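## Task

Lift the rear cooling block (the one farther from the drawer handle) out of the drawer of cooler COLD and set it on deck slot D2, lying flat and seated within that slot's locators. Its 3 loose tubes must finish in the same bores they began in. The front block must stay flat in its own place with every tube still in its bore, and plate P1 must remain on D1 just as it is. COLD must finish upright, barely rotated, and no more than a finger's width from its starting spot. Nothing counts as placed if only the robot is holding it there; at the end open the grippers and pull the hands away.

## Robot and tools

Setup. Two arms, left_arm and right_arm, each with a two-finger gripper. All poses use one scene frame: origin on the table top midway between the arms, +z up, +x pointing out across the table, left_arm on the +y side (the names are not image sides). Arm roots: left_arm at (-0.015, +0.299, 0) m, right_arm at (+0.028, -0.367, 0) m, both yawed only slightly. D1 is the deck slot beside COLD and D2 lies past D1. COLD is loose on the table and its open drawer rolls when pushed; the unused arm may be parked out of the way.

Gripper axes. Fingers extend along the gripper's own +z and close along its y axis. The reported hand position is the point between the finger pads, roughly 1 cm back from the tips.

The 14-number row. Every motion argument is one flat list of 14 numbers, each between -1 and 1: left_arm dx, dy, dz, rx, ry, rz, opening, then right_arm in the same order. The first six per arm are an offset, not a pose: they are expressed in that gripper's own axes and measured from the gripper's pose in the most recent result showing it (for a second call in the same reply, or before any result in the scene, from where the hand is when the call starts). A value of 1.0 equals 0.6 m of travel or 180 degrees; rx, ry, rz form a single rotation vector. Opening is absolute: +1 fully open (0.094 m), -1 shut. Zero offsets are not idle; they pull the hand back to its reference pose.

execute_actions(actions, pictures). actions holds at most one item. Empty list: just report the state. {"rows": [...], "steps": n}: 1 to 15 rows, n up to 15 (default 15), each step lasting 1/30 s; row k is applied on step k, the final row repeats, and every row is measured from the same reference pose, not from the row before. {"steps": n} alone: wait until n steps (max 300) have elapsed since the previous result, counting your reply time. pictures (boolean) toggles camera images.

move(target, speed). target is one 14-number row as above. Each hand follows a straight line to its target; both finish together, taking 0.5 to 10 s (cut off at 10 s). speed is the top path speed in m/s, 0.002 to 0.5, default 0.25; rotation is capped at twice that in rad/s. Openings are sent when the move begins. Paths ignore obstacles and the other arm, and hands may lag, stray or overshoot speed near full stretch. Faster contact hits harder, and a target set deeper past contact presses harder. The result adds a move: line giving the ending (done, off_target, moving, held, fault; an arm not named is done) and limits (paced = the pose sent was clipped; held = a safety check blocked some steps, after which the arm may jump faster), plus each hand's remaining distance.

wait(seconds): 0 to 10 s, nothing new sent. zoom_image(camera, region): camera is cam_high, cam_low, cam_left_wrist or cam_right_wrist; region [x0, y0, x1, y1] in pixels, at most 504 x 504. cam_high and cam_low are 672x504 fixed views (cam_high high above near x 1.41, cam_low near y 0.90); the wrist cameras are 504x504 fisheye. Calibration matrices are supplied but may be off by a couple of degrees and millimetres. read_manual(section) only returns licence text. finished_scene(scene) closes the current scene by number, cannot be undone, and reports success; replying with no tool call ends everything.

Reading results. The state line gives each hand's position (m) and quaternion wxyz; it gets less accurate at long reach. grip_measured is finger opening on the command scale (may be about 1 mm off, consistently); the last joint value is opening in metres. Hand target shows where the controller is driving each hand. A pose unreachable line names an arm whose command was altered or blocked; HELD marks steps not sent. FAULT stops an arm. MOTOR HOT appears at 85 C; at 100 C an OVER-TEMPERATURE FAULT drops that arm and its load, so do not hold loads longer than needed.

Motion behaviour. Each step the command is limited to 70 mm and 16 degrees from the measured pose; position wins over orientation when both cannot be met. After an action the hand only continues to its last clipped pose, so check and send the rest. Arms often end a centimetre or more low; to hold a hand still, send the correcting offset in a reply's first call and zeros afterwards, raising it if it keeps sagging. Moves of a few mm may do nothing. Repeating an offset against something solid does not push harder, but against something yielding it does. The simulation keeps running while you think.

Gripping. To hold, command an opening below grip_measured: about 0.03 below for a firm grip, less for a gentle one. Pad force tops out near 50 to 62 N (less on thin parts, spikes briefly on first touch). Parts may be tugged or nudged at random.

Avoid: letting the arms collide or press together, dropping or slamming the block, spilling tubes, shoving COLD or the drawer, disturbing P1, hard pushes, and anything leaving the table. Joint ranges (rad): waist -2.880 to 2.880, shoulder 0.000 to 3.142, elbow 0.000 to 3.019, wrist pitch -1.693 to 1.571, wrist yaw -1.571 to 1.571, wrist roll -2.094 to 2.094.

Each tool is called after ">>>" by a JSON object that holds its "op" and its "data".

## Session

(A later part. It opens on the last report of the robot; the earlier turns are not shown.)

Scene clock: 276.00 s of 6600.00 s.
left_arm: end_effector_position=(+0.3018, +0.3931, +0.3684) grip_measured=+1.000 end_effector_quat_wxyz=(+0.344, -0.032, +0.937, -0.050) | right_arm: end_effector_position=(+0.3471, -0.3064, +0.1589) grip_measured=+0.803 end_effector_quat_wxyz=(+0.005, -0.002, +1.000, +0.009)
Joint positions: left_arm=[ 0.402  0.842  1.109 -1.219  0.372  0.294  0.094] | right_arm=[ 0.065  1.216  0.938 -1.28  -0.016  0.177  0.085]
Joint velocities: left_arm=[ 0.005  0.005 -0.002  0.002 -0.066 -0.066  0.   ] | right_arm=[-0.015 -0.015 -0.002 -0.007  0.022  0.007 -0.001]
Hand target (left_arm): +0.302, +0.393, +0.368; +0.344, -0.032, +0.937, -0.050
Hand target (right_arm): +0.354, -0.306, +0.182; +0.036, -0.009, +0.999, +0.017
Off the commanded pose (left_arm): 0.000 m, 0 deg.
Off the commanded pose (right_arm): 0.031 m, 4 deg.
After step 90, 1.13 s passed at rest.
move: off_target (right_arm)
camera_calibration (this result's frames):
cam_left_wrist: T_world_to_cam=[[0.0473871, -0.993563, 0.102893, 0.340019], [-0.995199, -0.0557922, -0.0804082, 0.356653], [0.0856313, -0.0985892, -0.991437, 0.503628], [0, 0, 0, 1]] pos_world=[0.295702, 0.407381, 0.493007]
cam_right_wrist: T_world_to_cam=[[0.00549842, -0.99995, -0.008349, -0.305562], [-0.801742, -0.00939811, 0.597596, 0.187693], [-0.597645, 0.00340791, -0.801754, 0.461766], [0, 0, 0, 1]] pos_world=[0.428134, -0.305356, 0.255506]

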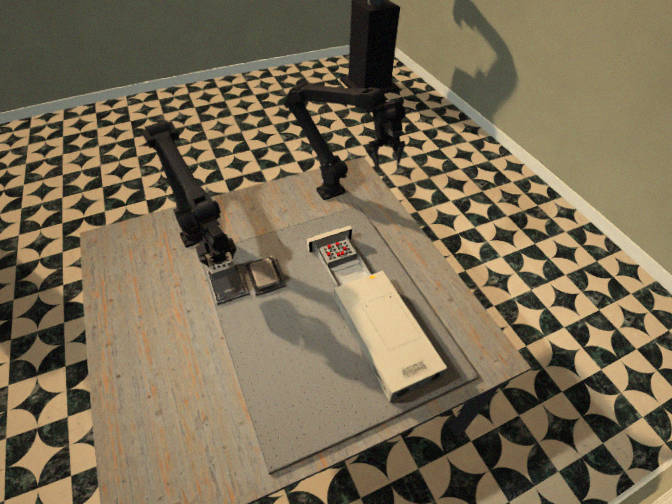

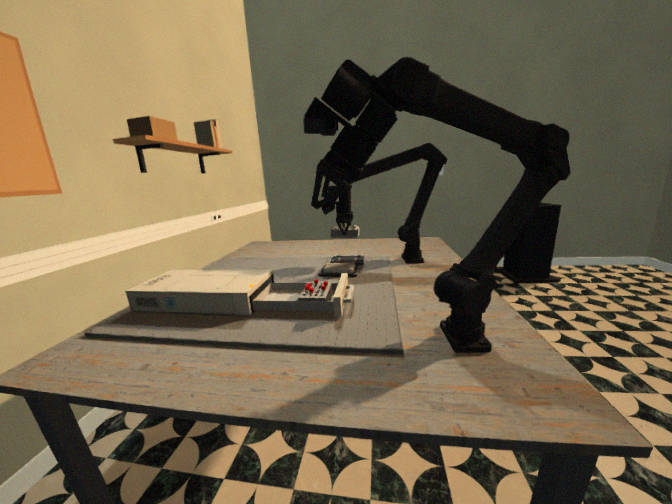

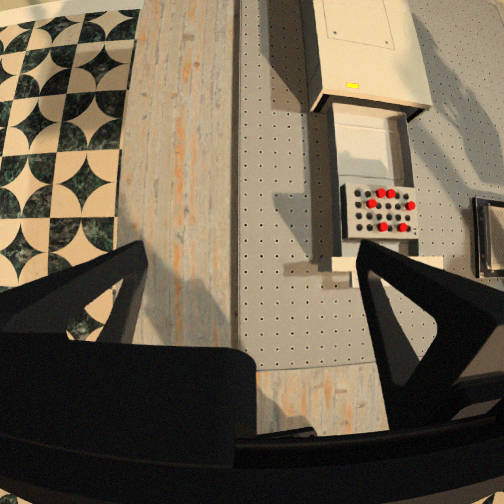

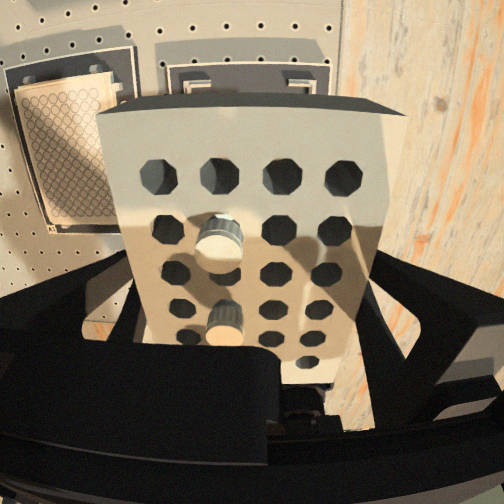

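>>> {"op": "execute_actions", "data": {"actions": [{"rows":[[0,0,0,0,0,0,1,-0.013,0.002,-0.036,-0.003,-0.019,-0.005,0.77],[0,0,0,0,0,0,1,-0.014,0.004,-0.032,-0.002,-0.018,-0.006,0.77],[0,0,0,0,0,0,1,-0.015,0.006,-0.027,-0.001,-0.017,-0.007,0.77],[0,0,0,0,0,0,1,-0.016,0.008,-0.021,0,-0.016,-0.008,0.77],[0,0,0,0,0,0,1,-0.017,0.01,-0.014,0.001,-0.015,-0.009,0.77],[0,0,0,0,0,0,1,-0.017,0.012,-0.006,0.002,-0.015,-0.01,0.77],[0,0,0,0,0,0,1,-0.017,0.014,0.002,0.003,-0.015,-0.0105,0.77],[0,0,0,0,0,0,1,-0.017,0.015,0.01,0.004,-0.015,-0.0105,0.77],[0,0,0,0,0,0,1,-0.017,0.015,0.018,0.005,-0.015,-0.0105,0.77],[0,0,0,0,0,0,1,-0.017,0.015,0.026,0.005,-0.015,-0.0105,0.77],[0,0,0,0,0,0,1,-0.017,0.015,0.034,0.005,-0.015,-0.0105,0.77],[0,0,0,0,0,0,1,-0.017,0.015,0.042,0.005,-0.015,-0.0105,0.77],[0,0,0,0,0,0,1,-0.017,0.015,0.05,0.005,-0.015,-0.0105,0.77],[0,0,0,0,0,0,1,-0.017,0.015,0.056,0.005,-0.015,-0.0105,0.77],[0,0,0,0,0,0,1,-0.017,0.015,0.06,0.005,-0.015,-0.0105,0.77]],"steps":15}], "pictures": false}}

>>> {"op": "execute_actions", "data": {"actions": [{"steps":15}]}}

Scene clock: 292.13 s of 6600.00 s.
left_arm: end_effector_position=(+0.3018, +0.3931, +0.3684) grip_measured=+1.000 end_effector_quat_wxyz=(+0.344, -0.032, +0.937, -0.050) | right_arm: end_effector_position=(+0.3450, -0.3030, +0.1145) grip_measured=+0.803 end_effector_quat_wxyz=(-0.000, -0.014, +1.000, -0.003)
Joint positions: left_arm=[ 0.402  0.842  1.109 -1.219  0.372  0.294  0.094] | right_arm=[ 0.088  1.266  0.858 -1.164  0.006  0.175  0.085]
Joint velocities: left_arm=[-0.005  0.005 -0.002  0.007  0.007 -0.022  0.   ] | right_arm=[ 0.005  0.23  -0.256  0.3    0.007  0.007  0.001]
Hand target (left_arm): +0.302, +0.393, +0.368; +0.344, -0.032, +0.937, -0.050
Hand target (right_arm): +0.358, -0.297, +0.124; +0.029, -0.018, +0.999, +0.000
Off the commanded pose (left_arm): 0.000 m, 0 deg.
Off the commanded pose (right_arm): 0.017 m, 3 deg.
Steps of this call (steps 1 to 90: nothing new was sent; then 12.63 s passed at rest; steps 91 to 105: all 15 steps of this action). Readings (end_effector_position):
91: left_arm (+0.3018, +0.3931, +0.3684) | right_arm (+0.3471, -0.3064, +0.1589)
92: left_arm (+0.3018, +0.3931, +0.3684) | right_arm (+0.3471, -0.3064, +0.1589)
94: left_arm (+0.3018, +0.3931, +0.3684) | right_arm (+0.3468, -0.3070, +0.1585)
98: left_arm (+0.3018, +0.3931, +0.3684) | right_arm (+0.3476, -0.3075, +0.1511)
105: the state above

Scene clock: 292.63 s of 6600.00 s.
left_arm: end_effector_position=(+0.3018, +0.3931, +0.3684) grip_measured=+1.000 end_effector_quat_wxyz=(+0.344, -0.032, +0.937, -0.050) | right_arm: end_effector_position=(+0.3417, -0.3038, +0.1006) grip_measured=+0.803 end_effector_quat_wxyz=(-0.011, -0.014, +1.000, -0.005)
Joint positions: left_arm=[ 0.402  0.842  1.109 -1.219  0.372  0.294  0.094] | right_arm=[ 0.088  1.289  0.837 -1.142  0.006  0.175  0.085]
Joint velocities: left_arm=[-0.005 -0.024  0.017  0.007 -0.022 -0.022  0.   ] | right_arm=[-0.005 -0.005 -0.002 -0.007 -0.051  0.095 -0.001]
Hand target (left_arm): +0.302, +0.393, +0.368; +0.344, -0.032, +0.937, -0.050
Hand target (right_arm): +0.358, -0.297, +0.124; +0.028, -0.018, +0.999, +0.000
Off the commanded pose (left_arm): 0.000 m, 0 deg.
Off the commanded pose (right_arm): 0.029 m, 5 deg.
Steps of this call (steps 1 to 15: nothing new was sent). Readings (end_effector_position):
1: left_arm (+0.3018, +0.3931, +0.3684) | right_arm (+0.3439, -0.3032, +0.1097)
2: left_arm (+0.3018, +0.3931, +0.3684) | right_arm (+0.3427, -0.3036, +0.1057)
4: left_arm (+0.3018, +0.3931, +0.3684) | right_arm (+0.3408, -0.3039, +0.1014)
8: left_arm (+0.3018, +0.3931, +0.3684) | right_arm (+0.3412, -0.3039, +0.1006)
15: the state above
camera_calibration (this result's frames):
cam_left_wrist: T_world_to_cam=[[0.0473871, -0.993563, 0.102893, 0.340019], [-0.995199, -0.0557922, -0.0804082, 0.356653], [0.0856313, -0.0985892, -0.991437, 0.503628], [0, 0, 0, 1]] pos_world=[0.295702, 0.407381, 0.493007]
cam_right_wrist: T_world_to_cam=[[0.0313286, -0.999321, 0.0193862, -0.314807], [-0.782059, -0.0124301, 0.62308, 0.207945], [-0.622416, -0.0346813, -0.781918, 0.406647], [0, 0, 0, 1]] pos_world=[0.425592, -0.297905, 0.194502]

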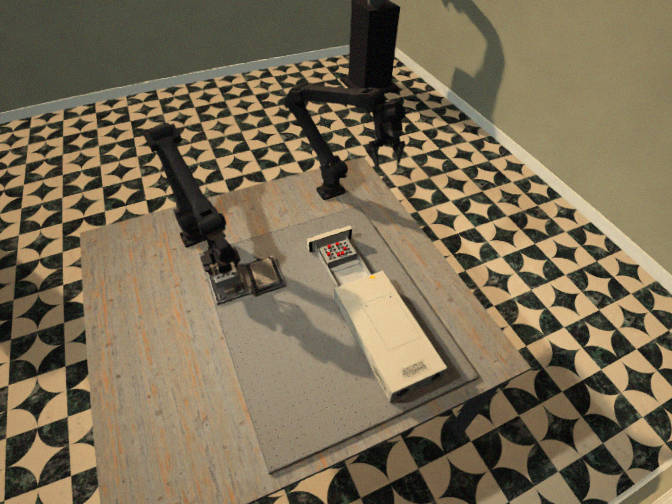

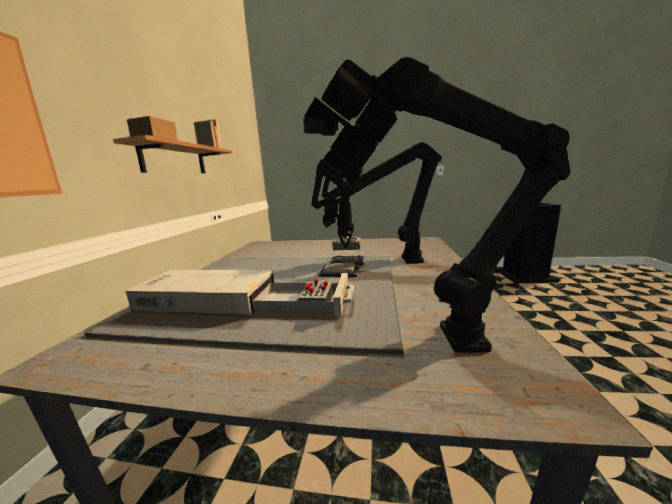

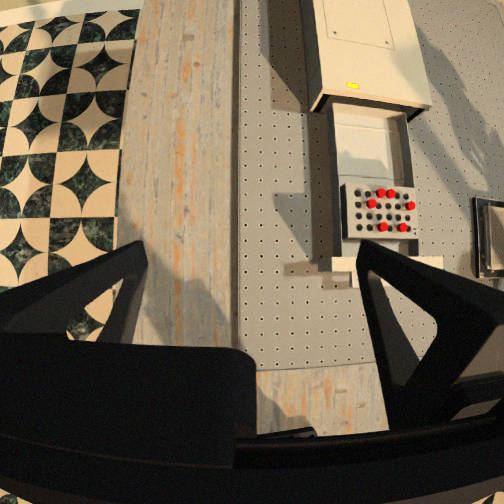

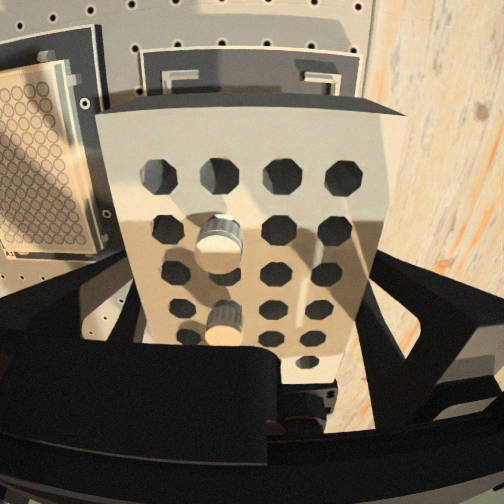

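>>> {"op": "execute_actions", "data": {"actions": [{"rows":[[0,0,0,0,0,0,1,-0.028,0.01,-0.037,-0.004,-0.025,0,0.77],[0,0,0,0,0,0,1,-0.028,0.009,-0.034,-0.005,-0.026,0.002,0.77],[0,0,0,0,0,0,1,-0.029,0.009,-0.031,-0.006,-0.027,0.004,0.77],[0,0,0,0,0,0,1,-0.029,0.009,-0.027,-0.007,-0.028,0.006,0.77],[0,0,0,0,0,0,1,-0.03,0.009,-0.023,-0.008,-0.029,0.008,0.77],[0,0,0,0,0,0,1,-0.03,0.009,-0.019,-0.009,-0.029,0.009,0.77],[0,0,0,0,0,0,1,-0.031,0.009,-0.015,-0.009,-0.029,0.009,0.77],[0,0,0,0,0,0,1,-0.031,0.009,-0.011,-0.009,-0.029,0.009,0.77],[0,0,0,0,0,0,1,-0.031,0.009,-0.007,-0.009,-0.029,0.009,0.77],[0,0,0,0,0,0,1,-0.031,0.009,-0.003,-0.009,-0.029,0.009,0.77],[0,0,0,0,0,0,1,-0.031,0.009,0.001,-0.009,-0.029,0.009,0.77],[0,0,0,0,0,0,1,-0.031,0.009,0.005,-0.009,-0.029,0.009,0.77],[0,0,0,0,0,0,1,-0.031,0.009,0.009,-0.009,-0.029,0.009,0.77],[0,0,0,0,0,0,1,-0.031,0.009,0.012,-0.009,-0.029,0.009,0.77],[0,0,0,0,0,0,1,-0.031,0.009,0.015,-0.009,-0.029,0.009,0.77]],"steps":15}], "pictures": false}}

>>> {"op": "execute_actions", "data": {"actions": [{"steps":15}]}}

>>> {"op": "zoom_image", "data": {"camera": "cam_right_wrist", "region": [80, 20, 420, 140]}}

Scene clock: 303.17 s of 6600.00 s.
left_arm: end_effector_position=(+0.3018, +0.3931, +0.3684) grip_measured=+1.000 end_effector_quat_wxyz=(+0.344, -0.032, +0.937, -0.050) | right_arm: end_effector_position=(+0.3458, -0.3018, +0.0820) grip_measured=+0.803 end_effector_quat_wxyz=(+0.009, -0.009, +1.000, +0.002)
Joint positions: left_arm=[ 0.402  0.842  1.109 -1.219  0.372  0.294  0.094] | right_arm=[ 0.088  1.299  0.792 -1.044 -0.001  0.185  0.085]
Joint velocities: left_arm=[-0.005  0.005 -0.007  0.012 -0.051 -0.037  0.   ] | right_arm=[-0.005  0.122 -0.12   0.198  0.007 -0.037  0.   ]
Hand target (left_arm): +0.302, +0.393, +0.368; +0.344, -0.032, +0.937, -0.050
Hand target (right_arm): +0.360, -0.298, +0.092; +0.035, -0.001, +0.999, +0.009
Off the commanded pose (left_arm): 0.000 m, 0 deg.
Off the commanded pose (right_arm): 0.017 m, 3 deg.
Steps of this call (steps 1 to 90: nothing new was sent; then 7.03 s passed at rest; steps 91 to 105: all 15 steps of this action). Readings (end_effector_position):
91: left_arm (+0.3018, +0.3931, +0.3684) | right_arm (+0.3417, -0.3037, +0.1006)
92: left_arm (+0.3018, +0.3931, +0.3684) | right_arm (+0.3421, -0.3037, +0.1006)
94: left_arm (+0.3018, +0.3931, +0.3684) | right_arm (+0.3438, -0.3033, +0.0999)
98: left_arm (+0.3018, +0.3931, +0.3684) | right_arm (+0.3473, -0.3015, +0.0956)
105: the state above

Scene clock: 303.67 s of 6600.00 s.
left_arm: end_effector_position=(+0.3018, +0.3931, +0.3684) grip_measured=+1.000 end_effector_quat_wxyz=(+0.344, -0.032, +0.937, -0.050) | right_arm: end_effector_position=(+0.3440, -0.3021, +0.0743) grip_measured=+0.803 end_effector_quat_wxyz=(+0.004, -0.009, +1.000, +0.001)
Joint positions: left_arm=[ 0.402  0.842  1.109 -1.219  0.372  0.294  0.094] | right_arm=[ 0.088  1.314  0.782 -1.031 -0.001  0.186  0.085]
Joint velocities: left_arm=[ 0.005  0.005 -0.007 -0.032  0.095  0.066  0.   ] | right_arm=[-0.015 -0.024 -0.012  0.012  0.022  0.051 -0.001]
Hand target (left_arm): +0.302, +0.393, +0.368; +0.344, -0.032, +0.937, -0.050
Hand target (right_arm): +0.360, -0.298, +0.092; +0.035, -0.001, +0.999, +0.009
Off the commanded pose (left_arm): 0.000 m, 0 deg.
Off the commanded pose (right_arm): 0.024 m, 4 deg.
Steps of this call (steps 1 to 15: nothing new was sent). Readings (end_effector_position):
1: left_arm (+0.3018, +0.3931, +0.3684) | right_arm (+0.3453, -0.3019, +0.0797)
2: left_arm (+0.3018, +0.3931, +0.3684) | right_arm (+0.3450, -0.3019, +0.0779)
4: left_arm (+0.3018, +0.3931, +0.3684) | right_arm (+0.3439, -0.3022, +0.0752)
8: left_arm (+0.3018, +0.3931, +0.3684) | right_arm (+0.3435, -0.3022, +0.0743)
15: the state above
camera_calibration (this result's frames):
cam_left_wrist: T_world_to_cam=[[0.0473871, -0.993563, 0.102893, 0.340019], [-0.995199, -0.0557922, -0.0804082, 0.356653], [0.0856313, -0.0985892, -0.991437, 0.503628], [0, 0, 0, 1]] pos_world=[0.295702, 0.407381, 0.493007]
cam_right_wrist: T_world_to_cam=[[0.0194504, -0.999781, 0.00767614, -0.307932], [-0.799705, -0.010949, 0.600294, 0.234381], [-0.600079, -0.0178146, -0.799743, 0.38636], [0, 0, 0, 1]] pos_world=[0.425271, -0.298415, 0.170655]

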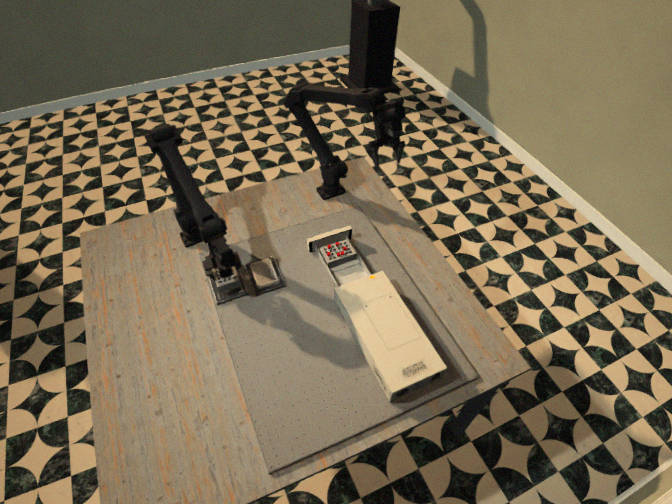

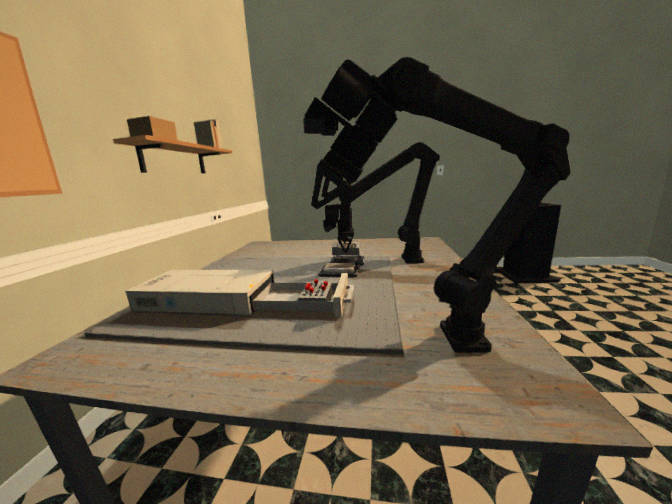

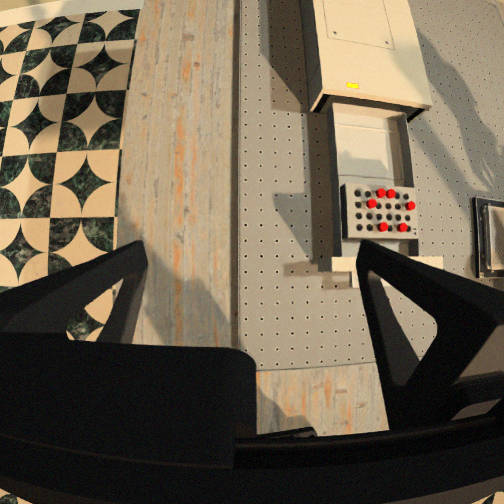

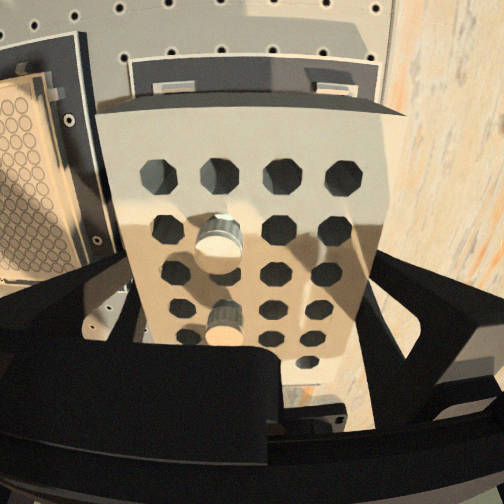

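Region (80, 20, 420, 140) of cam_right_wrist's 504x504 image, scaled by 1.482, with more detail than that image has; it fills the top 178 rows of this view, and the rest is white.

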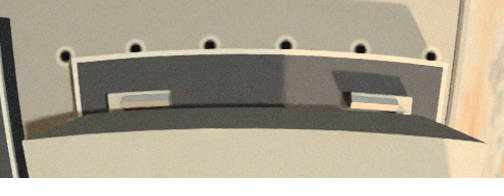

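>>> {"op": "execute_actions", "data": {"actions": [{"rows":[[0,0,0,0,0,0,1,-0.026,0.006,-0.029,-0.005,-0.0195,0.005,0.77],[0,0,0,0,0,0,1,-0.0255,0.005,-0.027,-0.005,-0.019,0.005,0.77],[0,0,0,0,0,0,1,-0.025,0.004,-0.025,-0.005,-0.0185,0.005,0.77],[0,0,0,0,0,0,1,-0.0245,0.003,-0.023,-0.0045,-0.018,0.005,0.77],[0,0,0,0,0,0,1,-0.024,0.002,-0.021,-0.0045,-0.0175,0.005,0.77],[0,0,0,0,0,0,1,-0.0235,0.001,-0.019,-0.0045,-0.017,0.005,0.77],[0,0,0,0,0,0,1,-0.023,0,-0.017,-0.004,-0.0165,0.0054,0.77],[0,0,0,0,0,0,1,-0.0225,-0.001,-0.015,-0.004,-0.016,0.0054,0.77],[0,0,0,0,0,0,1,-0.022,-0.002,-0.013,-0.004,-0.0155,0.0054,0.77],[0,0,0,0,0,0,1,-0.0215,-0.003,-0.0105,-0.004,-0.015,0.0054,0.77],[0,0,0,0,0,0,1,-0.021,-0.003,-0.008,-0.004,-0.015,0.0054,0.77],[0,0,0,0,0,0,1,-0.021,-0.003,-0.0055,-0.004,-0.015,0.0054,0.77],[0,0,0,0,0,0,1,-0.021,-0.003,-0.003,-0.004,-0.015,0.0054,0.77],[0,0,0,0,0,0,1,-0.021,-0.003,-0.001,-0.004,-0.015,0.0054,0.77],[0,0,0,0,0,0,1,-0.021,-0.003,0.001,-0.004,-0.015,0.0054,0.77]],"steps":15}], "pictures": false}}

>>> {"op": "execute_actions", "data": {"actions": [{"steps":15}]}}

>>> {"op": "zoom_image", "data": {"camera": "cam_right_wrist", "region": [80, 20, 420, 140]}}

Scene clock: 322.10 s of 6600.00 s.
left_arm: end_effector_position=(+0.3018, +0.3931, +0.3684) grip_measured=+1.000 end_effector_quat_wxyz=(+0.344, -0.032, +0.937, -0.050) | right_arm: end_effector_position=(+0.3412, -0.3027, +0.0640) grip_measured=+0.803 end_effector_quat_wxyz=(+0.002, -0.009, +1.000, +0.001)
Joint positions: left_arm=[ 0.402  0.842  1.109 -1.219  0.372  0.294  0.094] | right_arm=[ 0.088  1.325  0.76  -1.001 -0.001  0.186  0.085]
Joint velocities: left_arm=[ 0.005  0.015 -0.022  0.012  0.051  0.051  0.   ] | right_arm=[-0.005  0.063 -0.066  0.134 -0.037  0.007 -0.001]
Hand target (left_arm): +0.302, +0.393, +0.368; +0.344, -0.032, +0.937, -0.050
Hand target (right_arm): +0.356, -0.304, +0.074; +0.027, -0.000, +1.000, +0.007
Off the commanded pose (left_arm): 0.000 m, 0 deg.
Off the commanded pose (right_arm): 0.018 m, 3 deg.
Steps of this call (steps 1 to 90: nothing new was sent; then 14.93 s passed at rest; steps 91 to 105: all 15 steps of this action). Readings (end_effector_position):
91: left_arm (+0.3018, +0.3931, +0.3684) | right_arm (+0.3440, -0.3021, +0.0743)
92: left_arm (+0.3018, +0.3931, +0.3684) | right_arm (+0.3440, -0.3021, +0.0743)
94: left_arm (+0.3018, +0.3931, +0.3684) | right_arm (+0.3440, -0.3021, +0.0743)
98: left_arm (+0.3018, +0.3931, +0.3684) | right_arm (+0.3438, -0.3022, +0.0726)
105: the state above

Scene clock: 322.60 s of 6600.00 s.
left_arm: end_effector_position=(+0.3018, +0.3931, +0.3684) grip_measured=+1.000 end_effector_quat_wxyz=(+0.344, -0.032, +0.937, -0.050) | right_arm: end_effector_position=(+0.3398, -0.3030, +0.0590) grip_measured=+0.803 end_effector_quat_wxyz=(-0.002, -0.009, +1.000, -0.000)
Joint positions: left_arm=[ 0.402  0.842  1.109 -1.219  0.372  0.294  0.094] | right_arm=[ 0.088  1.336  0.754 -0.993 -0.001  0.186  0.085]
Joint velocities: left_arm=[-0.005 -0.015 -0.017 -0.002 -0.051 -0.022  0.   ] | right_arm=[-0.005 -0.005 -0.002  0.002 -0.007  0.022 -0.001]
Hand target (left_arm): +0.302, +0.393, +0.368; +0.344, -0.032, +0.937, -0.050
Hand target (right_arm): +0.356, -0.304, +0.074; +0.027, -0.000, +1.000, +0.007
Off the commanded pose (left_arm): 0.000 m, 0 deg.
Off the commanded pose (right_arm): 0.022 m, 4 deg.
Steps of this call (steps 1 to 15: nothing new was sent). Readings (end_effector_position):
1: left_arm (+0.3018, +0.3931, +0.3684) | right_arm (+0.3409, -0.3028, +0.0625)
2: left_arm (+0.3018, +0.3931, +0.3684) | right_arm (+0.3405, -0.3029, +0.0612)
4: left_arm (+0.3018, +0.3931, +0.3684) | right_arm (+0.3398, -0.3030, +0.0594)
8: left_arm (+0.3018, +0.3931, +0.3684) | right_arm (+0.3396, -0.3030, +0.0590)
15: the state above
camera_calibration (this result's frames):
cam_left_wrist: T_world_to_cam=[[0.0473871, -0.993563, 0.102893, 0.340019], [-0.995199, -0.0557922, -0.0804082, 0.356653], [0.0856313, -0.0985892, -0.991437, 0.503628], [0, 0, 0, 1]] pos_world=[0.295702, 0.407381, 0.493007]
cam_right_wrist: T_world_to_cam=[[0.0195445, -0.999762, 0.00970155, -0.308748], [-0.793154, -0.00959638, 0.608946, 0.237908], [-0.608707, -0.0195964, -0.793153, 0.37351], [0, 0, 0, 1]] pos_world=[0.42209, -0.299072, 0.154373]

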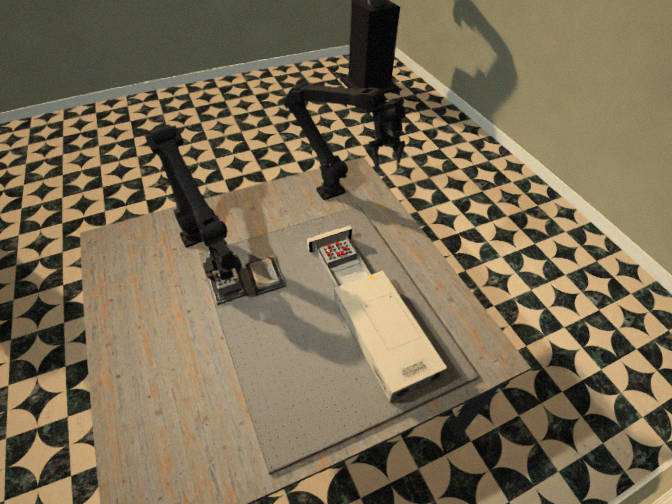

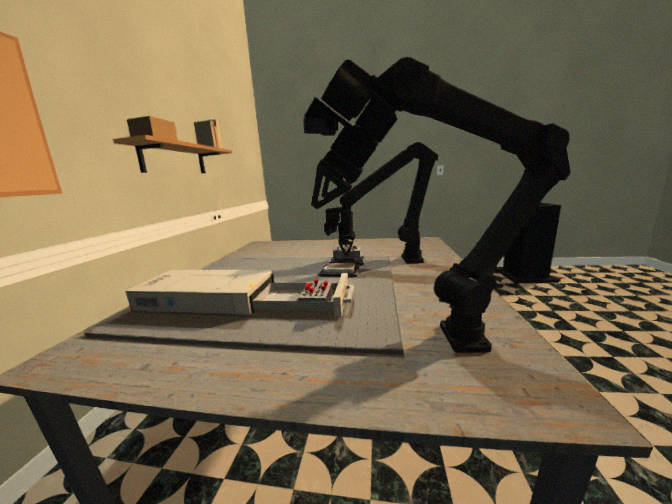

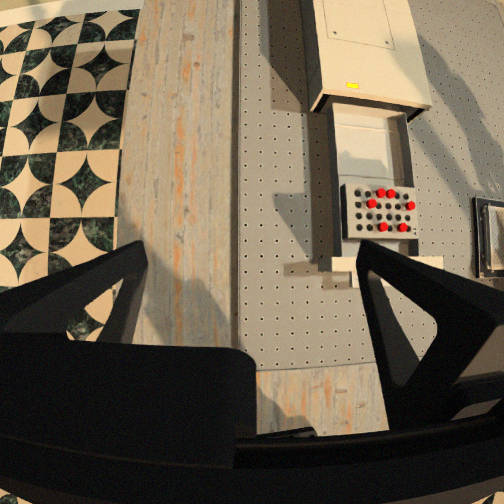

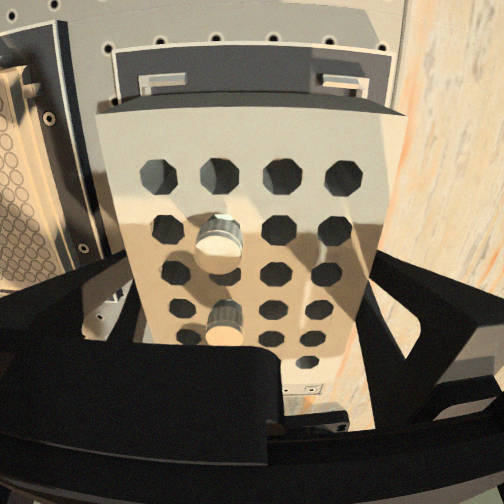

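Region (80, 20, 420, 140) of cam_right_wrist's 504x504 image, scaled by 1.482, with more detail than that image has; it fills the top 178 rows of this view, and the rest is white.

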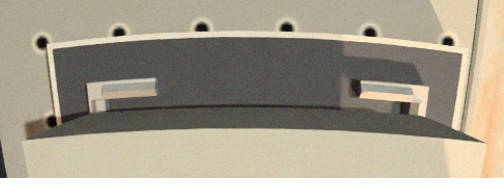

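>>> {"op": "execute_actions", "data": {"actions": [{"rows":[[0,0,0,0,0,0,1,-0.027,-0.002,-0.025,-0.0045,-0.0185,0.0057,0.77],[0,0,0,0,0,0,1,-0.027,-0.0025,-0.025,-0.0045,-0.0185,0.006,0.77],[0,0,0,0,0,0,1,-0.027,-0.003,-0.025,-0.0045,-0.0185,0.0063,0.77],[0,0,0,0,0,0,1,-0.0272,-0.0035,-0.025,-0.0045,-0.0185,0.0066,0.77],[0,0,0,0,0,0,1,-0.0273,-0.004,-0.025,-0.0045,-0.0185,0.0069,0.77],[0,0,0,0,0,0,1,-0.0274,-0.0045,-0.025,-0.0045,-0.0185,0.0072,0.77],[0,0,0,0,0,0,1,-0.0275,-0.005,-0.025,-0.0045,-0.0185,0.0075,0.77],[0,0,0,0,0,0,1,-0.0276,-0.0055,-0.025,-0.0045,-0.0185,0.0078,0.77]],"steps":15}], "pictures": false}}

Scene clock: 329.13 s of 6600.00 s.
left_arm: end_effector_position=(+0.3018, +0.3931, +0.3684) grip_measured=+1.000 end_effector_quat_wxyz=(+0.344, -0.032, +0.937, -0.050) | right_arm: end_effector_position=(+0.3402, -0.3050, +0.0590) grip_measured=+0.803 end_effector_quat_wxyz=(-0.002, -0.005, +1.000, -0.000)
Joint positions: left_arm=[ 0.402  0.842  1.109 -1.219  0.372  0.294  0.094] | right_arm=[ 0.081  1.336  0.754 -0.993 -0.001  0.186  0.085]
Joint velocities: left_arm=[ 0.005 -0.005  0.002  0.007 -0.022  0.066  0.   ] | right_arm=[-0.015 -0.005  0.002  0.002  0.007  0.022 -0.   ]
Hand target (left_arm): +0.302, +0.393, +0.368; +0.344, -0.032, +0.937, -0.050
Hand target (right_arm): +0.356, -0.306, +0.074; +0.027, +0.003, +1.000, +0.007
Off the commanded pose (left_arm): 0.000 m, 0 deg.
Off the commanded pose (right_arm): 0.022 m, 4 deg.
Steps of this call (steps 1 to 90: nothing new was sent; then 3.03 s passed at rest; steps 91 to 105: all 15 steps of this action). Readings (end_effector_position):
91: left_arm (+0.3018, +0.3931, +0.3684) | right_arm (+0.3398, -0.3030, +0.0590)
92: left_arm (+0.3018, +0.3931, +0.3684) | right_arm (+0.3398, -0.3030, +0.0590)
94: left_arm (+0.3018, +0.3931, +0.3684) | right_arm (+0.3398, -0.3030, +0.0590)
98: left_arm (+0.3018, +0.3931, +0.3684) | right_arm (+0.3400, -0.3040, +0.0590)
105: the state above

>>> {"op": "execute_actions", "data": {"actions": [{"rows":[[0,0,0,0,0,0,1,-0.027,0,-0.024,-0.0045,-0.0185,0.004,0.77],[0,0,0,0,0,0,1,-0.027,0.002,-0.023,-0.004,-0.0185,0.002,0.77],[0,0,0,0,0,0,1,-0.027,0.004,-0.022,-0.004,-0.0185,0.001,0.77],[0,0,0,0,0,0,1,-0.027,0.005,-0.021,-0.004,-0.0185,0,0.77],[0,0,0,0,0,0,1,-0.027,0.005,-0.02,-0.004,-0.0185,0,0.77],[0,0,0,0,0,0,1,-0.027,0.005,-0.0185,-0.004,-0.0185,0,0.77],[0,0,0,0,0,0,1,-0.027,0.005,-0.017,-0.004,-0.0185,0,0.77],[0,0,0,0,0,0,1,-0.027,0.005,-0.0155,-0.004,-0.0185,0,0.77],[0,0,0,0,0,0,1,-0.027,0.005,-0.014,-0.004,-0.0185,0,0.77],[0,0,0,0,0,0,1,-0.027,0.005,-0.0125,-0.004,-0.0185,0,0.77],[0,0,0,0,0,0,1,-0.027,0.005,-0.011,-0.004,-0.0185,0,0.77],[0,0,0,0,0,0,1,-0.027,0.005,-0.0095,-0.004,-0.0185,0,0.77],[0,0,0,0,0,0,1,-0.027,0.005,-0.008,-0.004,-0.0185,0,0.77],[0,0,0,0,0,0,1,-0.027,0.005,-0.007,-0.004,-0.0185,0,0.77]],"steps":15}], "pictures": false}}

>>> {"op": "execute_actions", "data": {"actions": [{"steps":12}]}}

>>> {"op": "zoom_image", "data": {"camera": "cam_right_wrist", "region": [80, 20, 420, 140]}}

Scene clock: 336.07 s of 6600.00 s.
left_arm: end_effector_position=(+0.3018, +0.3931, +0.3684) grip_measured=+1.000 end_effector_quat_wxyz=(+0.344, -0.032, +0.937, -0.050) | right_arm: end_effector_position=(+0.3421, -0.3047, +0.0519) grip_measured=+0.803 end_effector_quat_wxyz=(+0.003, -0.005, +1.000, +0.001)
Joint positions: left_arm=[ 0.402  0.842  1.109 -1.219  0.372  0.294  0.094] | right_arm=[ 0.081  1.348  0.743 -0.961 -0.001  0.186  0.085]
Joint velocities: left_arm=[-0.015  0.005  0.002 -0.017 -0.066  0.007  0.   ] | right_arm=[-0.005  0.054 -0.027  0.022 -0.037 -0.051 -0.001]
Hand target (left_arm): +0.302, +0.393, +0.368; +0.344, -0.032, +0.937, -0.050
Hand target (right_arm): +0.356, -0.302, +0.063; +0.028, -0.006, +1.000, +0.006
Off the commanded pose (left_arm): 0.000 m, 0 deg.
Off the commanded pose (right_arm): 0.018 m, 3 deg.
Steps of this call (steps 1 to 90: nothing new was sent; then 3.43 s passed at rest; steps 91 to 105: all 15 steps of this action). Readings (end_effector_position):
91: left_arm (+0.3018, +0.3931, +0.3684) | right_arm (+0.3403, -0.3050, +0.0590)
92: left_arm (+0.3018, +0.3931, +0.3684) | right_arm (+0.3405, -0.3050, +0.0590)
94: left_arm (+0.3018, +0.3931, +0.3684) | right_arm (+0.3411, -0.3048, +0.0590)
98: left_arm (+0.3018, +0.3931, +0.3684) | right_arm (+0.3427, -0.3045, +0.0584)
105: the state above

Scene clock: 336.47 s of 6600.00 s.
left_arm: end_effector_position=(+0.3018, +0.3931, +0.3684) grip_measured=+1.000 end_effector_quat_wxyz=(+0.344, -0.032, +0.937, -0.050) | right_arm: end_effector_position=(+0.3405, -0.3050, +0.0492) grip_measured=+0.803 end_effector_quat_wxyz=(-0.001, -0.005, +1.000, +0.000)
Joint positions: left_arm=[ 0.402  0.842  1.109 -1.219  0.372  0.294  0.094] | right_arm=[ 0.081  1.353  0.739 -0.958 -0.001  0.186  0.085]
Joint velocities: left_arm=[-0.015 -0.015 -0.002 -0.022 -0.007 -0.007  0.   ] | right_arm=[ 0.005  0.005 -0.017 -0.007  0.007  0.037 -0.   ]
Hand target (left_arm): +0.302, +0.393, +0.368; +0.344, -0.032, +0.937, -0.050
Hand target (right_arm): +0.356, -0.302, +0.063; +0.027, -0.006, +1.000, +0.006
Off the commanded pose (left_arm): 0.000 m, 0 deg.
Off the commanded pose (right_arm): 0.021 m, 3 deg.
Steps of this call (steps 1 to 12: nothing new was sent). Readings (end_effector_position):
1: left_arm (+0.3018, +0.3931, +0.3684) | right_arm (+0.3415, -0.3048, +0.0509)
2: left_arm (+0.3018, +0.3931, +0.3684) | right_arm (+0.3411, -0.3048, +0.0502)
4: left_arm (+0.3018, +0.3931, +0.3684) | right_arm (+0.3404, -0.3050, +0.0493)
8: left_arm (+0.3018, +0.3931, +0.3684) | right_arm (+0.3405, -0.3050, +0.0492)
12: the state above
camera_calibration (this result's frames):
cam_left_wrist: T_world_to_cam=[[0.0473871, -0.993563, 0.102893, 0.340019], [-0.995199, -0.0557922, -0.0804082, 0.356653], [0.0856313, -0.0985892, -0.991437, 0.503628], [0, 0, 0, 1]] pos_world=[0.295702, 0.407381, 0.493007]
cam_right_wrist: T_world_to_cam=[[0.0130358, -0.999873, 0.00921276, -0.30841], [-0.794791, -0.0047705, 0.606864, 0.246597], [-0.606743, -0.0152332, -0.794752, 0.366908], [0, 0, 0, 1]] pos_world=[0.422632, -0.301605, 0.144791]

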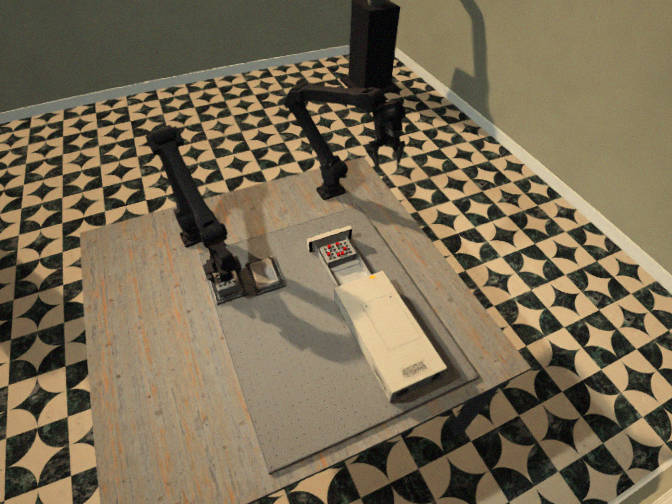

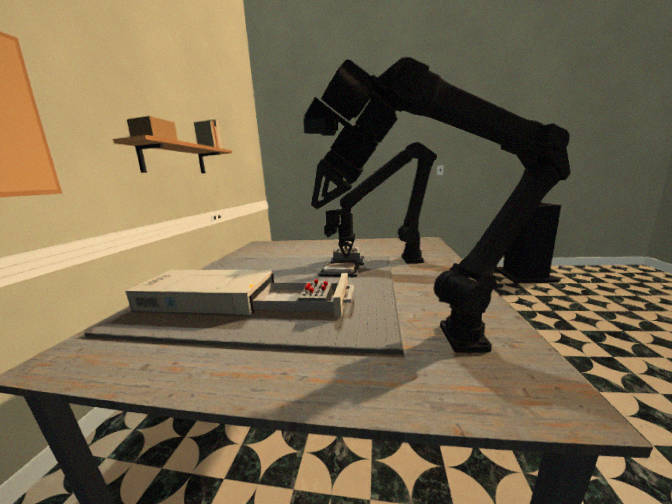

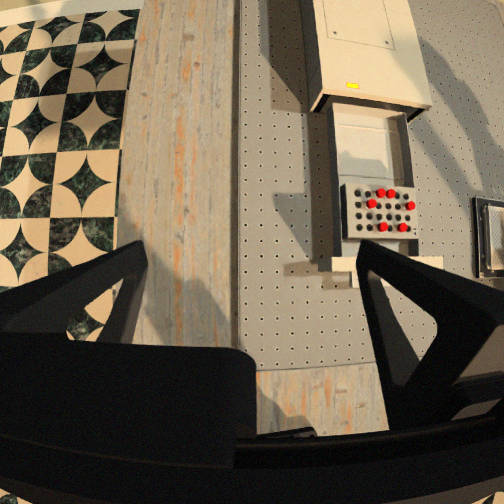

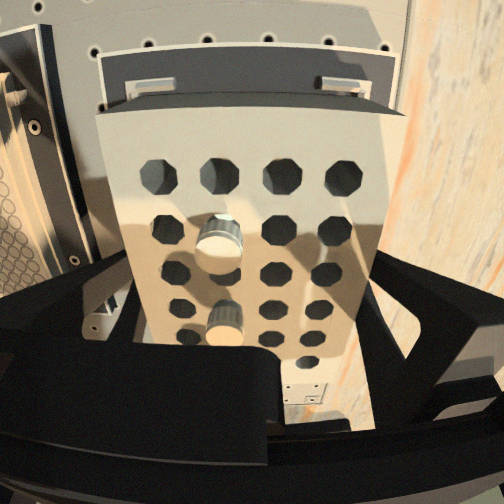

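Region (80, 20, 420, 140) of cam_right_wrist's 504x504 image, scaled by 1.482, with more detail than that image has; it fills the top 178 rows of this view, and the rest is white.

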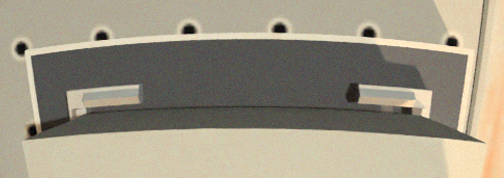

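>>> {"op": "execute_actions", "data": {"actions": [{"rows":[[0,0,0,0,0,0,1,-0.025,0.006,-0.023,-0.005,-0.017,0,0.77],[0,0,0,0,0,0,1,-0.0245,0.007,-0.023,-0.006,-0.0165,0,0.77],[0,0,0,0,0,0,1,-0.024,0.008,-0.023,-0.007,-0.016,0,0.77],[0,0,0,0,0,0,1,-0.024,0.0085,-0.023,-0.0078,-0.016,0,0.77],[0,0,0,0,0,0,1,-0.024,0.009,-0.023,-0.0084,-0.016,0,0.77]],"steps":12}], "pictures": false}}

Scene clock: 341.53 s of 6600.00 s.
left_arm: end_effector_position=(+0.3018, +0.3931, +0.3684) grip_measured=+1.000 end_effector_quat_wxyz=(+0.344, -0.032, +0.937, -0.050) | right_arm: end_effector_position=(+0.3402, -0.3030, +0.0492) grip_measured=+0.803 end_effector_quat_wxyz=(-0.002, -0.005, +1.000, +0.006)
Joint positions: left_arm=[ 0.402  0.842  1.109 -1.219  0.372  0.294  0.094] | right_arm=[ 0.081  1.353  0.739 -0.958 -0.012  0.186  0.085]
Joint velocities: left_arm=[-0.005 -0.015 -0.002  0.007  0.037 -0.051  0.   ] | right_arm=[-0.005 -0.015  0.007  0.012 -0.051  0.11  -0.001]
Hand target (left_arm): +0.302, +0.393, +0.368; +0.344, -0.032, +0.937, -0.050
Hand target (right_arm): +0.354, -0.300, +0.063; +0.025, -0.006, +1.000, +0.013
Off the commanded pose (left_arm): 0.000 m, 0 deg.
Off the commanded pose (right_arm): 0.020 m, 3 deg.
Steps of this call (steps 1 to 90: nothing new was sent; then 1.67 s passed at rest; steps 91 to 102: all 12 steps of this action). Readings (end_effector_position):
91: left_arm (+0.3018, +0.3931, +0.3684) | right_arm (+0.3405, -0.3050, +0.0492)
92: left_arm (+0.3018, +0.3931, +0.3684) | right_arm (+0.3405, -0.3048, +0.0492)
94: left_arm (+0.3018, +0.3931, +0.3684) | right_arm (+0.3403, -0.3038, +0.0492)
98: left_arm (+0.3018, +0.3931, +0.3684) | right_arm (+0.3402, -0.3030, +0.0492)
102: the state above

>>> {"op": "execute_actions", "data": {"actions": [{"rows":[[0,0,0,0,0,0,1,-0.024,0.0045,-0.023,-0.0035,-0.017,0,0.77],[0,0,0,0,0,0,1,-0.024,0.0035,-0.023,-0.0025,-0.017,0,0.77],[0,0,0,0,0,0,1,-0.024,0.003,-0.023,-0.0015,-0.017,0,0.77],[0,0,0,0,0,0,1,-0.024,0.0025,-0.023,-0.001,-0.017,0,0.77]],"steps":12}], "pictures": false}}

Scene clock: 346.13 s of 6600.00 s.
left_arm: end_effector_position=(+0.3018, +0.3931, +0.3684) grip_measured=+1.000 end_effector_quat_wxyz=(+0.344, -0.032, +0.937, -0.050) | right_arm: end_effector_position=(+0.3403, -0.3036, +0.0492) grip_measured=+0.803 end_effector_quat_wxyz=(-0.001, -0.005, +1.000, +0.004)
Joint positions: left_arm=[ 0.402  0.842  1.109 -1.219  0.372  0.294  0.094] | right_arm=[ 0.081  1.353  0.739 -0.958 -0.009  0.186  0.085]
Joint velocities: left_arm=[-0.005 -0.015 -0.012 -0.002 -0.037  0.081  0.   ] | right_arm=[-0.015  0.005 -0.017 -0.017  0.037 -0.007 -0.001]
Hand target (left_arm): +0.302, +0.393, +0.368; +0.344, -0.032, +0.937, -0.050
Hand target (right_arm): +0.354, -0.302, +0.063; +0.025, -0.005, +1.000, +0.007
Off the commanded pose (left_arm): 0.000 m, 0 deg.
Off the commanded pose (right_arm): 0.020 m, 3 deg.
Steps of this call (steps 1 to 90: nothing new was sent; then 1.20 s passed at rest; steps 91 to 102: all 12 steps of this action). Readings (end_effector_position):
91: left_arm (+0.3018, +0.3931, +0.3684) | right_arm (+0.3402, -0.3030, +0.0492)
92: left_arm (+0.3018, +0.3931, +0.3684) | right_arm (+0.3402, -0.3030, +0.0492)
94: left_arm (+0.3018, +0.3931, +0.3684) | right_arm (+0.3402, -0.3033, +0.0492)
98: left_arm (+0.3018, +0.3931, +0.3684) | right_arm (+0.3403, -0.3036, +0.0492)
102: the state above

>>> {"op": "execute_actions", "data": {"actions": [{"rows":[[0,0,0,0,0,0,1,-0.023,0.003,-0.022,-0.0015,-0.0163,0,0.77],[0,0,0,0,0,0,1,-0.0225,0.0025,-0.0205,-0.001,-0.0158,0,0.77],[0,0,0,0,0,0,1,-0.022,0.0025,-0.019,-0.001,-0.0153,0,0.77],[0,0,0,0,0,0,1,-0.022,0.0025,-0.0175,-0.001,-0.015,0,0.77],[0,0,0,0,0,0,1,-0.022,0.0025,-0.016,-0.001,-0.015,0,0.77],[0,0,0,0,0,0,1,-0.022,0.0025,-0.0145,-0.001,-0.015,0,0.77],[0,0,0,0,0,0,1,-0.022,0.0025,-0.013,-0.001,-0.015,0,0.77],[0,0,0,0,0,0,1,-0.022,0.0025,-0.0115,-0.001,-0.015,0,0.77],[0,0,0,0,0,0,1,-0.022,0.0025,-0.01,-0.001,-0.015,0,0.77],[0,0,0,0,0,0,1,-0.0225,0.0025,-0.0085,-0.001,-0.0153,0,0.77],[0,0,0,0,0,0,1,-0.023,0.0025,-0.007,-0.001,-0.0157,0,0.77],[0,0,0,0,0,0,1,-0.0235,0.0027,-0.0055,-0.0011,-0.016,0,0.77],[0,0,0,0,0,0,1,-0.024,0.0028,-0.004,-0.0012,-0.0164,0,0.77],[0,0,0,0,0,0,1,-0.0245,0.003,-0.0025,-0.0013,-0.0168,0,0.77],[0,0,0,0,0,0,1,-0.025,0.003,-0.001,-0.0013,-0.017,0,0.77]],"steps":15}], "pictures": false}}

>>> {"op": "execute_actions", "data": {"actions": [{"steps":12}]}}

>>> {"op": "zoom_image", "data": {"camera": "cam_right_wrist", "region": [80, 20, 420, 140]}}

Scene clock: 355.30 s of 6600.00 s.
left_arm: end_effector_position=(+0.3018, +0.3931, +0.3684) grip_measured=+1.000 end_effector_quat_wxyz=(+0.344, -0.032, +0.937, -0.050) | right_arm: end_effector_position=(+0.3413, -0.3039, +0.0417) grip_measured=+0.803 end_effector_quat_wxyz=(+0.001, -0.005, +1.000, +0.003)
Joint positions: left_arm=[ 0.402  0.842  1.109 -1.219  0.372  0.294  0.094] | right_arm=[ 0.081  1.367  0.728 -0.928 -0.006  0.186  0.085]
Joint velocities: left_arm=[ 0.005  0.015 -0.002 -0.027 -0.037  0.007  0.   ] | right_arm=[-0.005  0.005 -0.007  0.012 -0.022  0.095 -0.   ]
Hand target (left_arm): +0.302, +0.393, +0.368; +0.344, -0.032, +0.937, -0.050
Hand target (right_arm): +0.355, -0.302, +0.050; +0.026, -0.005, +1.000, +0.006
Off the commanded pose (left_arm): 0.000 m, 0 deg.
Off the commanded pose (right_arm): 0.016 m, 3 deg.
Steps of this call (steps 1 to 90: nothing new was sent; then 5.67 s passed at rest; steps 91 to 105: all 15 steps of this action). Readings (end_effector_position):
91: left_arm (+0.3018, +0.3931, +0.3684) | right_arm (+0.3403, -0.3037, +0.0492)
92: left_arm (+0.3018, +0.3931, +0.3684) | right_arm (+0.3403, -0.3038, +0.0492)
94: left_arm (+0.3018, +0.3931, +0.3684) | right_arm (+0.3403, -0.3040, +0.0490)
98: left_arm (+0.3018, +0.3931, +0.3684) | right_arm (+0.3399, -0.3041, +0.0471)
105: the state above

Scene clock: 355.70 s of 6600.00 s.
left_arm: end_effector_position=(+0.3018, +0.3931, +0.3684) grip_measured=+1.000 end_effector_quat_wxyz=(+0.344, -0.032, +0.937, -0.050) | right_arm: end_effector_position=(+0.3413, -0.3039, +0.0417) grip_measured=+0.803 end_effector_quat_wxyz=(+0.001, -0.005, +1.000, +0.003)
Joint positions: left_arm=[ 0.402  0.842  1.109 -1.219  0.372  0.294  0.094] | right_arm=[ 0.081  1.367  0.728 -0.928 -0.006  0.186  0.085]
Joint velocities: left_arm=[-0.005 -0.005 -0.012 -0.017 -0.051 -0.007  0.   ] | right_arm=[-0.015 -0.005  0.002  0.002  0.022 -0.081  0.001]
Hand target (left_arm): +0.302, +0.393, +0.368; +0.344, -0.032, +0.937, -0.050
Hand target (right_arm): +0.355, -0.302, +0.050; +0.026, -0.005, +1.000, +0.006
Off the commanded pose (left_arm): 0.000 m, 0 deg.
Off the commanded pose (right_arm): 0.016 m, 3 deg.
Steps of this call (steps 1 to 12: nothing new was sent). Readings (end_effector_position):
1: left_arm (+0.3018, +0.3931, +0.3684) | right_arm (+0.3413, -0.3039, +0.0417)
2: left_arm (+0.3018, +0.3931, +0.3684) | right_arm (+0.3413, -0.3039, +0.0417)
4: left_arm (+0.3018, +0.3931, +0.3684) | right_arm (+0.3413, -0.3039, +0.0417)
8: left_arm (+0.3018, +0.3931, +0.3684) | right_arm (+0.3413, -0.3039, +0.0417)
12: the state above
camera_calibration (this result's frames):
cam_left_wrist: T_world_to_cam=[[0.0473871, -0.993563, 0.102893, 0.340019], [-0.995199, -0.0557922, -0.0804082, 0.356653], [0.0856313, -0.0985892, -0.991437, 0.503628], [0, 0, 0, 1]] pos_world=[0.295702, 0.407381, 0.493007]
cam_right_wrist: T_world_to_cam=[[0.0130207, -0.999911, 0.00305459, -0.307014], [-0.797102, -0.00853527, 0.603785, 0.251522], [-0.603704, -0.0102965, -0.797142, 0.361987], [0, 0, 0, 1]] pos_world=[0.423019, -0.301113, 0.137627]

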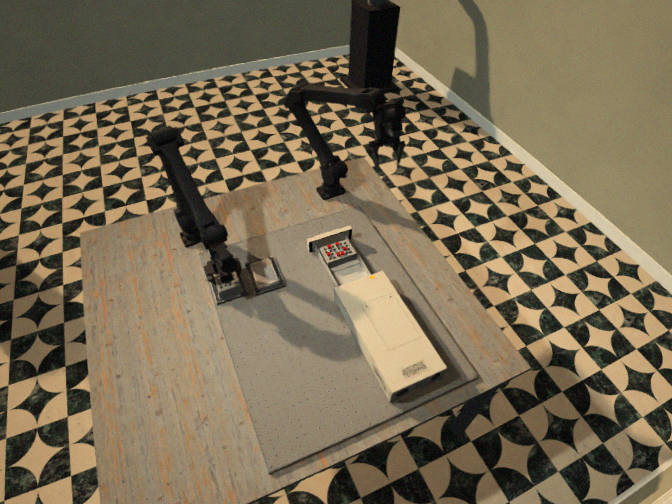

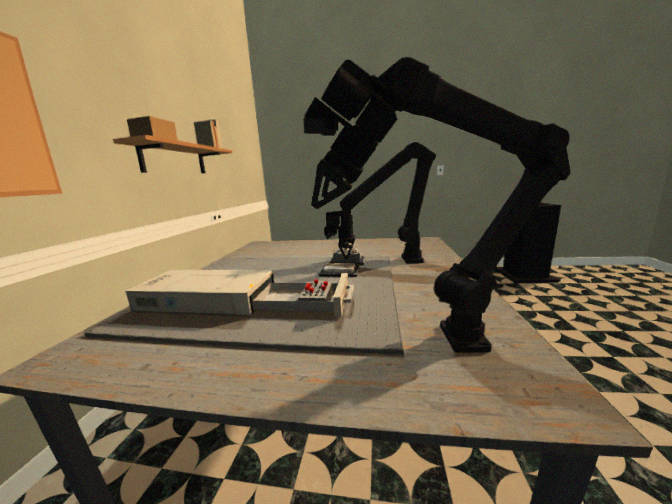

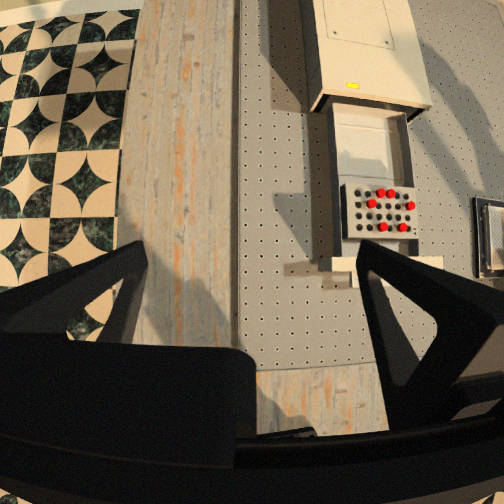

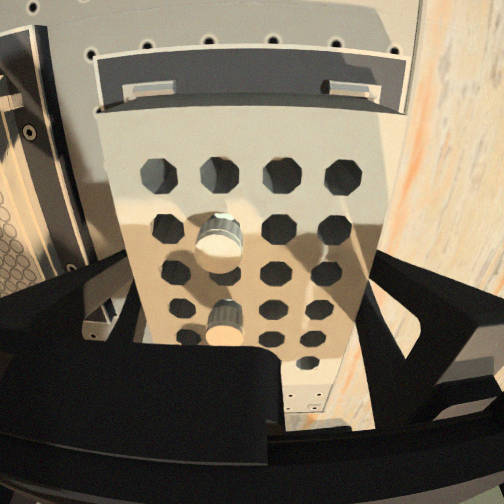

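Region (80, 20, 420, 140) of cam_right_wrist's 504x504 image, scaled by 1.482, with more detail than that image has; it fills the top 178 rows of this view, and the rest is white.

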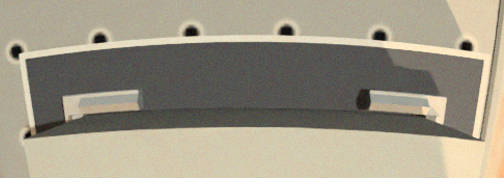

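>>> {"op": "execute_actions", "data": {"actions": [{"rows":[[0,0,0,0,0,0,1,-0.022,0.003,-0.014,-0.002,-0.0152,0,0.77],[0,0,0,0,0,0,1,-0.021,0.0028,-0.014,-0.002,-0.0144,0,0.77],[0,0,0,0,0,0,1,-0.02,0.0026,-0.014,-0.002,-0.0136,0,0.77],[0,0,0,0,0,0,1,-0.019,0.0024,-0.014,-0.002,-0.0128,0,0.77],[0,0,0,0,0,0,1,-0.018,0.0022,-0.014,-0.0018,-0.012,0,0.77],[0,0,0,0,0,0,1,-0.017,0.002,-0.014,-0.0016,-0.0112,0,0.77],[0,0,0,0,0,0,1,-0.016,0.002,-0.014,-0.0015,-0.0104,0,0.77],[0,0,0,0,0,0,1,-0.015,0.002,-0.014,-0.0014,-0.0096,0,0.77]],"steps":15}], "pictures": false}}

Scene clock: 362.10 s of 6600.00 s.
left_arm: end_effector_position=(+0.3018, +0.3931, +0.3684) grip_measured=+1.000 end_effector_quat_wxyz=(+0.344, -0.032, +0.937, -0.050) | right_arm: end_effector_position=(+0.3412, -0.3039, +0.0417) grip_measured=+0.803 end_effector_quat_wxyz=(+0.001, -0.005, +1.000, +0.003)
Joint positions: left_arm=[ 0.402  0.842  1.109 -1.219  0.372  0.294  0.094] | right_arm=[ 0.081  1.367  0.728 -0.929 -0.006  0.186  0.085]
Joint velocities: left_arm=[-0.005 -0.005 -0.012 -0.012  0.022  0.007  0.   ] | right_arm=[ 0.005 -0.015  0.017  0.002  0.007  0.051  0.   ]
Hand target (left_arm): +0.302, +0.393, +0.368; +0.344, -0.032, +0.937, -0.050
Hand target (right_arm): +0.350, -0.303, +0.050; +0.016, -0.005, +1.000, +0.005
Off the commanded pose (left_arm): 0.000 m, 0 deg.
Off the commanded pose (right_arm): 0.012 m, 2 deg.
Steps of this call (steps 1 to 90: nothing new was sent; then 2.90 s passed at rest; steps 91 to 105: all 15 steps of this action). Readings (end_effector_position):
91: left_arm (+0.3018, +0.3931, +0.3684) | right_arm (+0.3413, -0.3039, +0.0417)
92: left_arm (+0.3018, +0.3931, +0.3684) | right_arm (+0.3413, -0.3039, +0.0417)
94: left_arm (+0.3018, +0.3931, +0.3684) | right_arm (+0.3413, -0.3039, +0.0417)
98: left_arm (+0.3018, +0.3931, +0.3684) | right_arm (+0.3412, -0.3039, +0.0417)
105: the state above

>>> {"op": "execute_actions", "data": {"actions": [{"rows":[[0,0,0,0,0,0,1,-0.014,0.002,-0.014,-0.0013,-0.0088,0,0.77],[0,0,0,0,0,0,1,-0.013,0.0018,-0.014,-0.0012,-0.008,0,0.77],[0,0,0,0,0,0,1,-0.012,0.0016,-0.014,-0.001,-0.0072,0,0.77],[0,0,0,0,0,0,1,-0.011,0.0014,-0.014,-0.0009,-0.0064,0,0.77],[0,0,0,0,0,0,1,-0.01,0.0012,-0.014,-0.0008,-0.0056,0,0.77]],"steps":15}], "pictures": false}}

Scene clock: 368.47 s of 6600.00 s.
left_arm: end_effector_position=(+0.3018, +0.3931, +0.3684) grip_measured=+1.000 end_effector_quat_wxyz=(+0.344, -0.032, +0.937, -0.050) | right_arm: end_effector_position=(+0.3408, -0.3040, +0.0417) grip_measured=+0.803 end_effector_quat_wxyz=(+0.000, -0.005, +1.000, +0.003)
Joint positions: left_arm=[ 0.402  0.842  1.109 -1.219  0.372  0.294  0.094] | right_arm=[ 0.081  1.367  0.728 -0.93  -0.006  0.186  0.085]
Joint velocities: left_arm=[-0.005 -0.015 -0.032 -0.012  0.007 -0.037  0.   ] | right_arm=[-0.015 -0.005  0.032 -0.012  0.037 -0.022 -0.   ]
Hand target (left_arm): +0.302, +0.393, +0.368; +0.344, -0.032, +0.937, -0.050
Hand target (right_arm): +0.347, -0.303, +0.050; +0.010, -0.005, +1.000, +0.004
Off the commanded pose (left_arm): 0.000 m, 0 deg.
Off the commanded pose (right_arm): 0.011 m, 1 deg.
Steps of this call (steps 1 to 90: nothing new was sent; then 2.87 s passed at rest; steps 91 to 105: all 15 steps of this action). Readings (end_effector_position):
91: left_arm (+0.3018, +0.3931, +0.3684) | right_arm (+0.3411, -0.3039, +0.0417)
92: left_arm (+0.3018, +0.3931, +0.3684) | right_arm (+0.3410, -0.3039, +0.0417)
94: left_arm (+0.3018, +0.3931, +0.3684) | right_arm (+0.3409, -0.3039, +0.0417)
98: left_arm (+0.3018, +0.3931, +0.3684) | right_arm (+0.3408, -0.3040, +0.0417)
105: the state above


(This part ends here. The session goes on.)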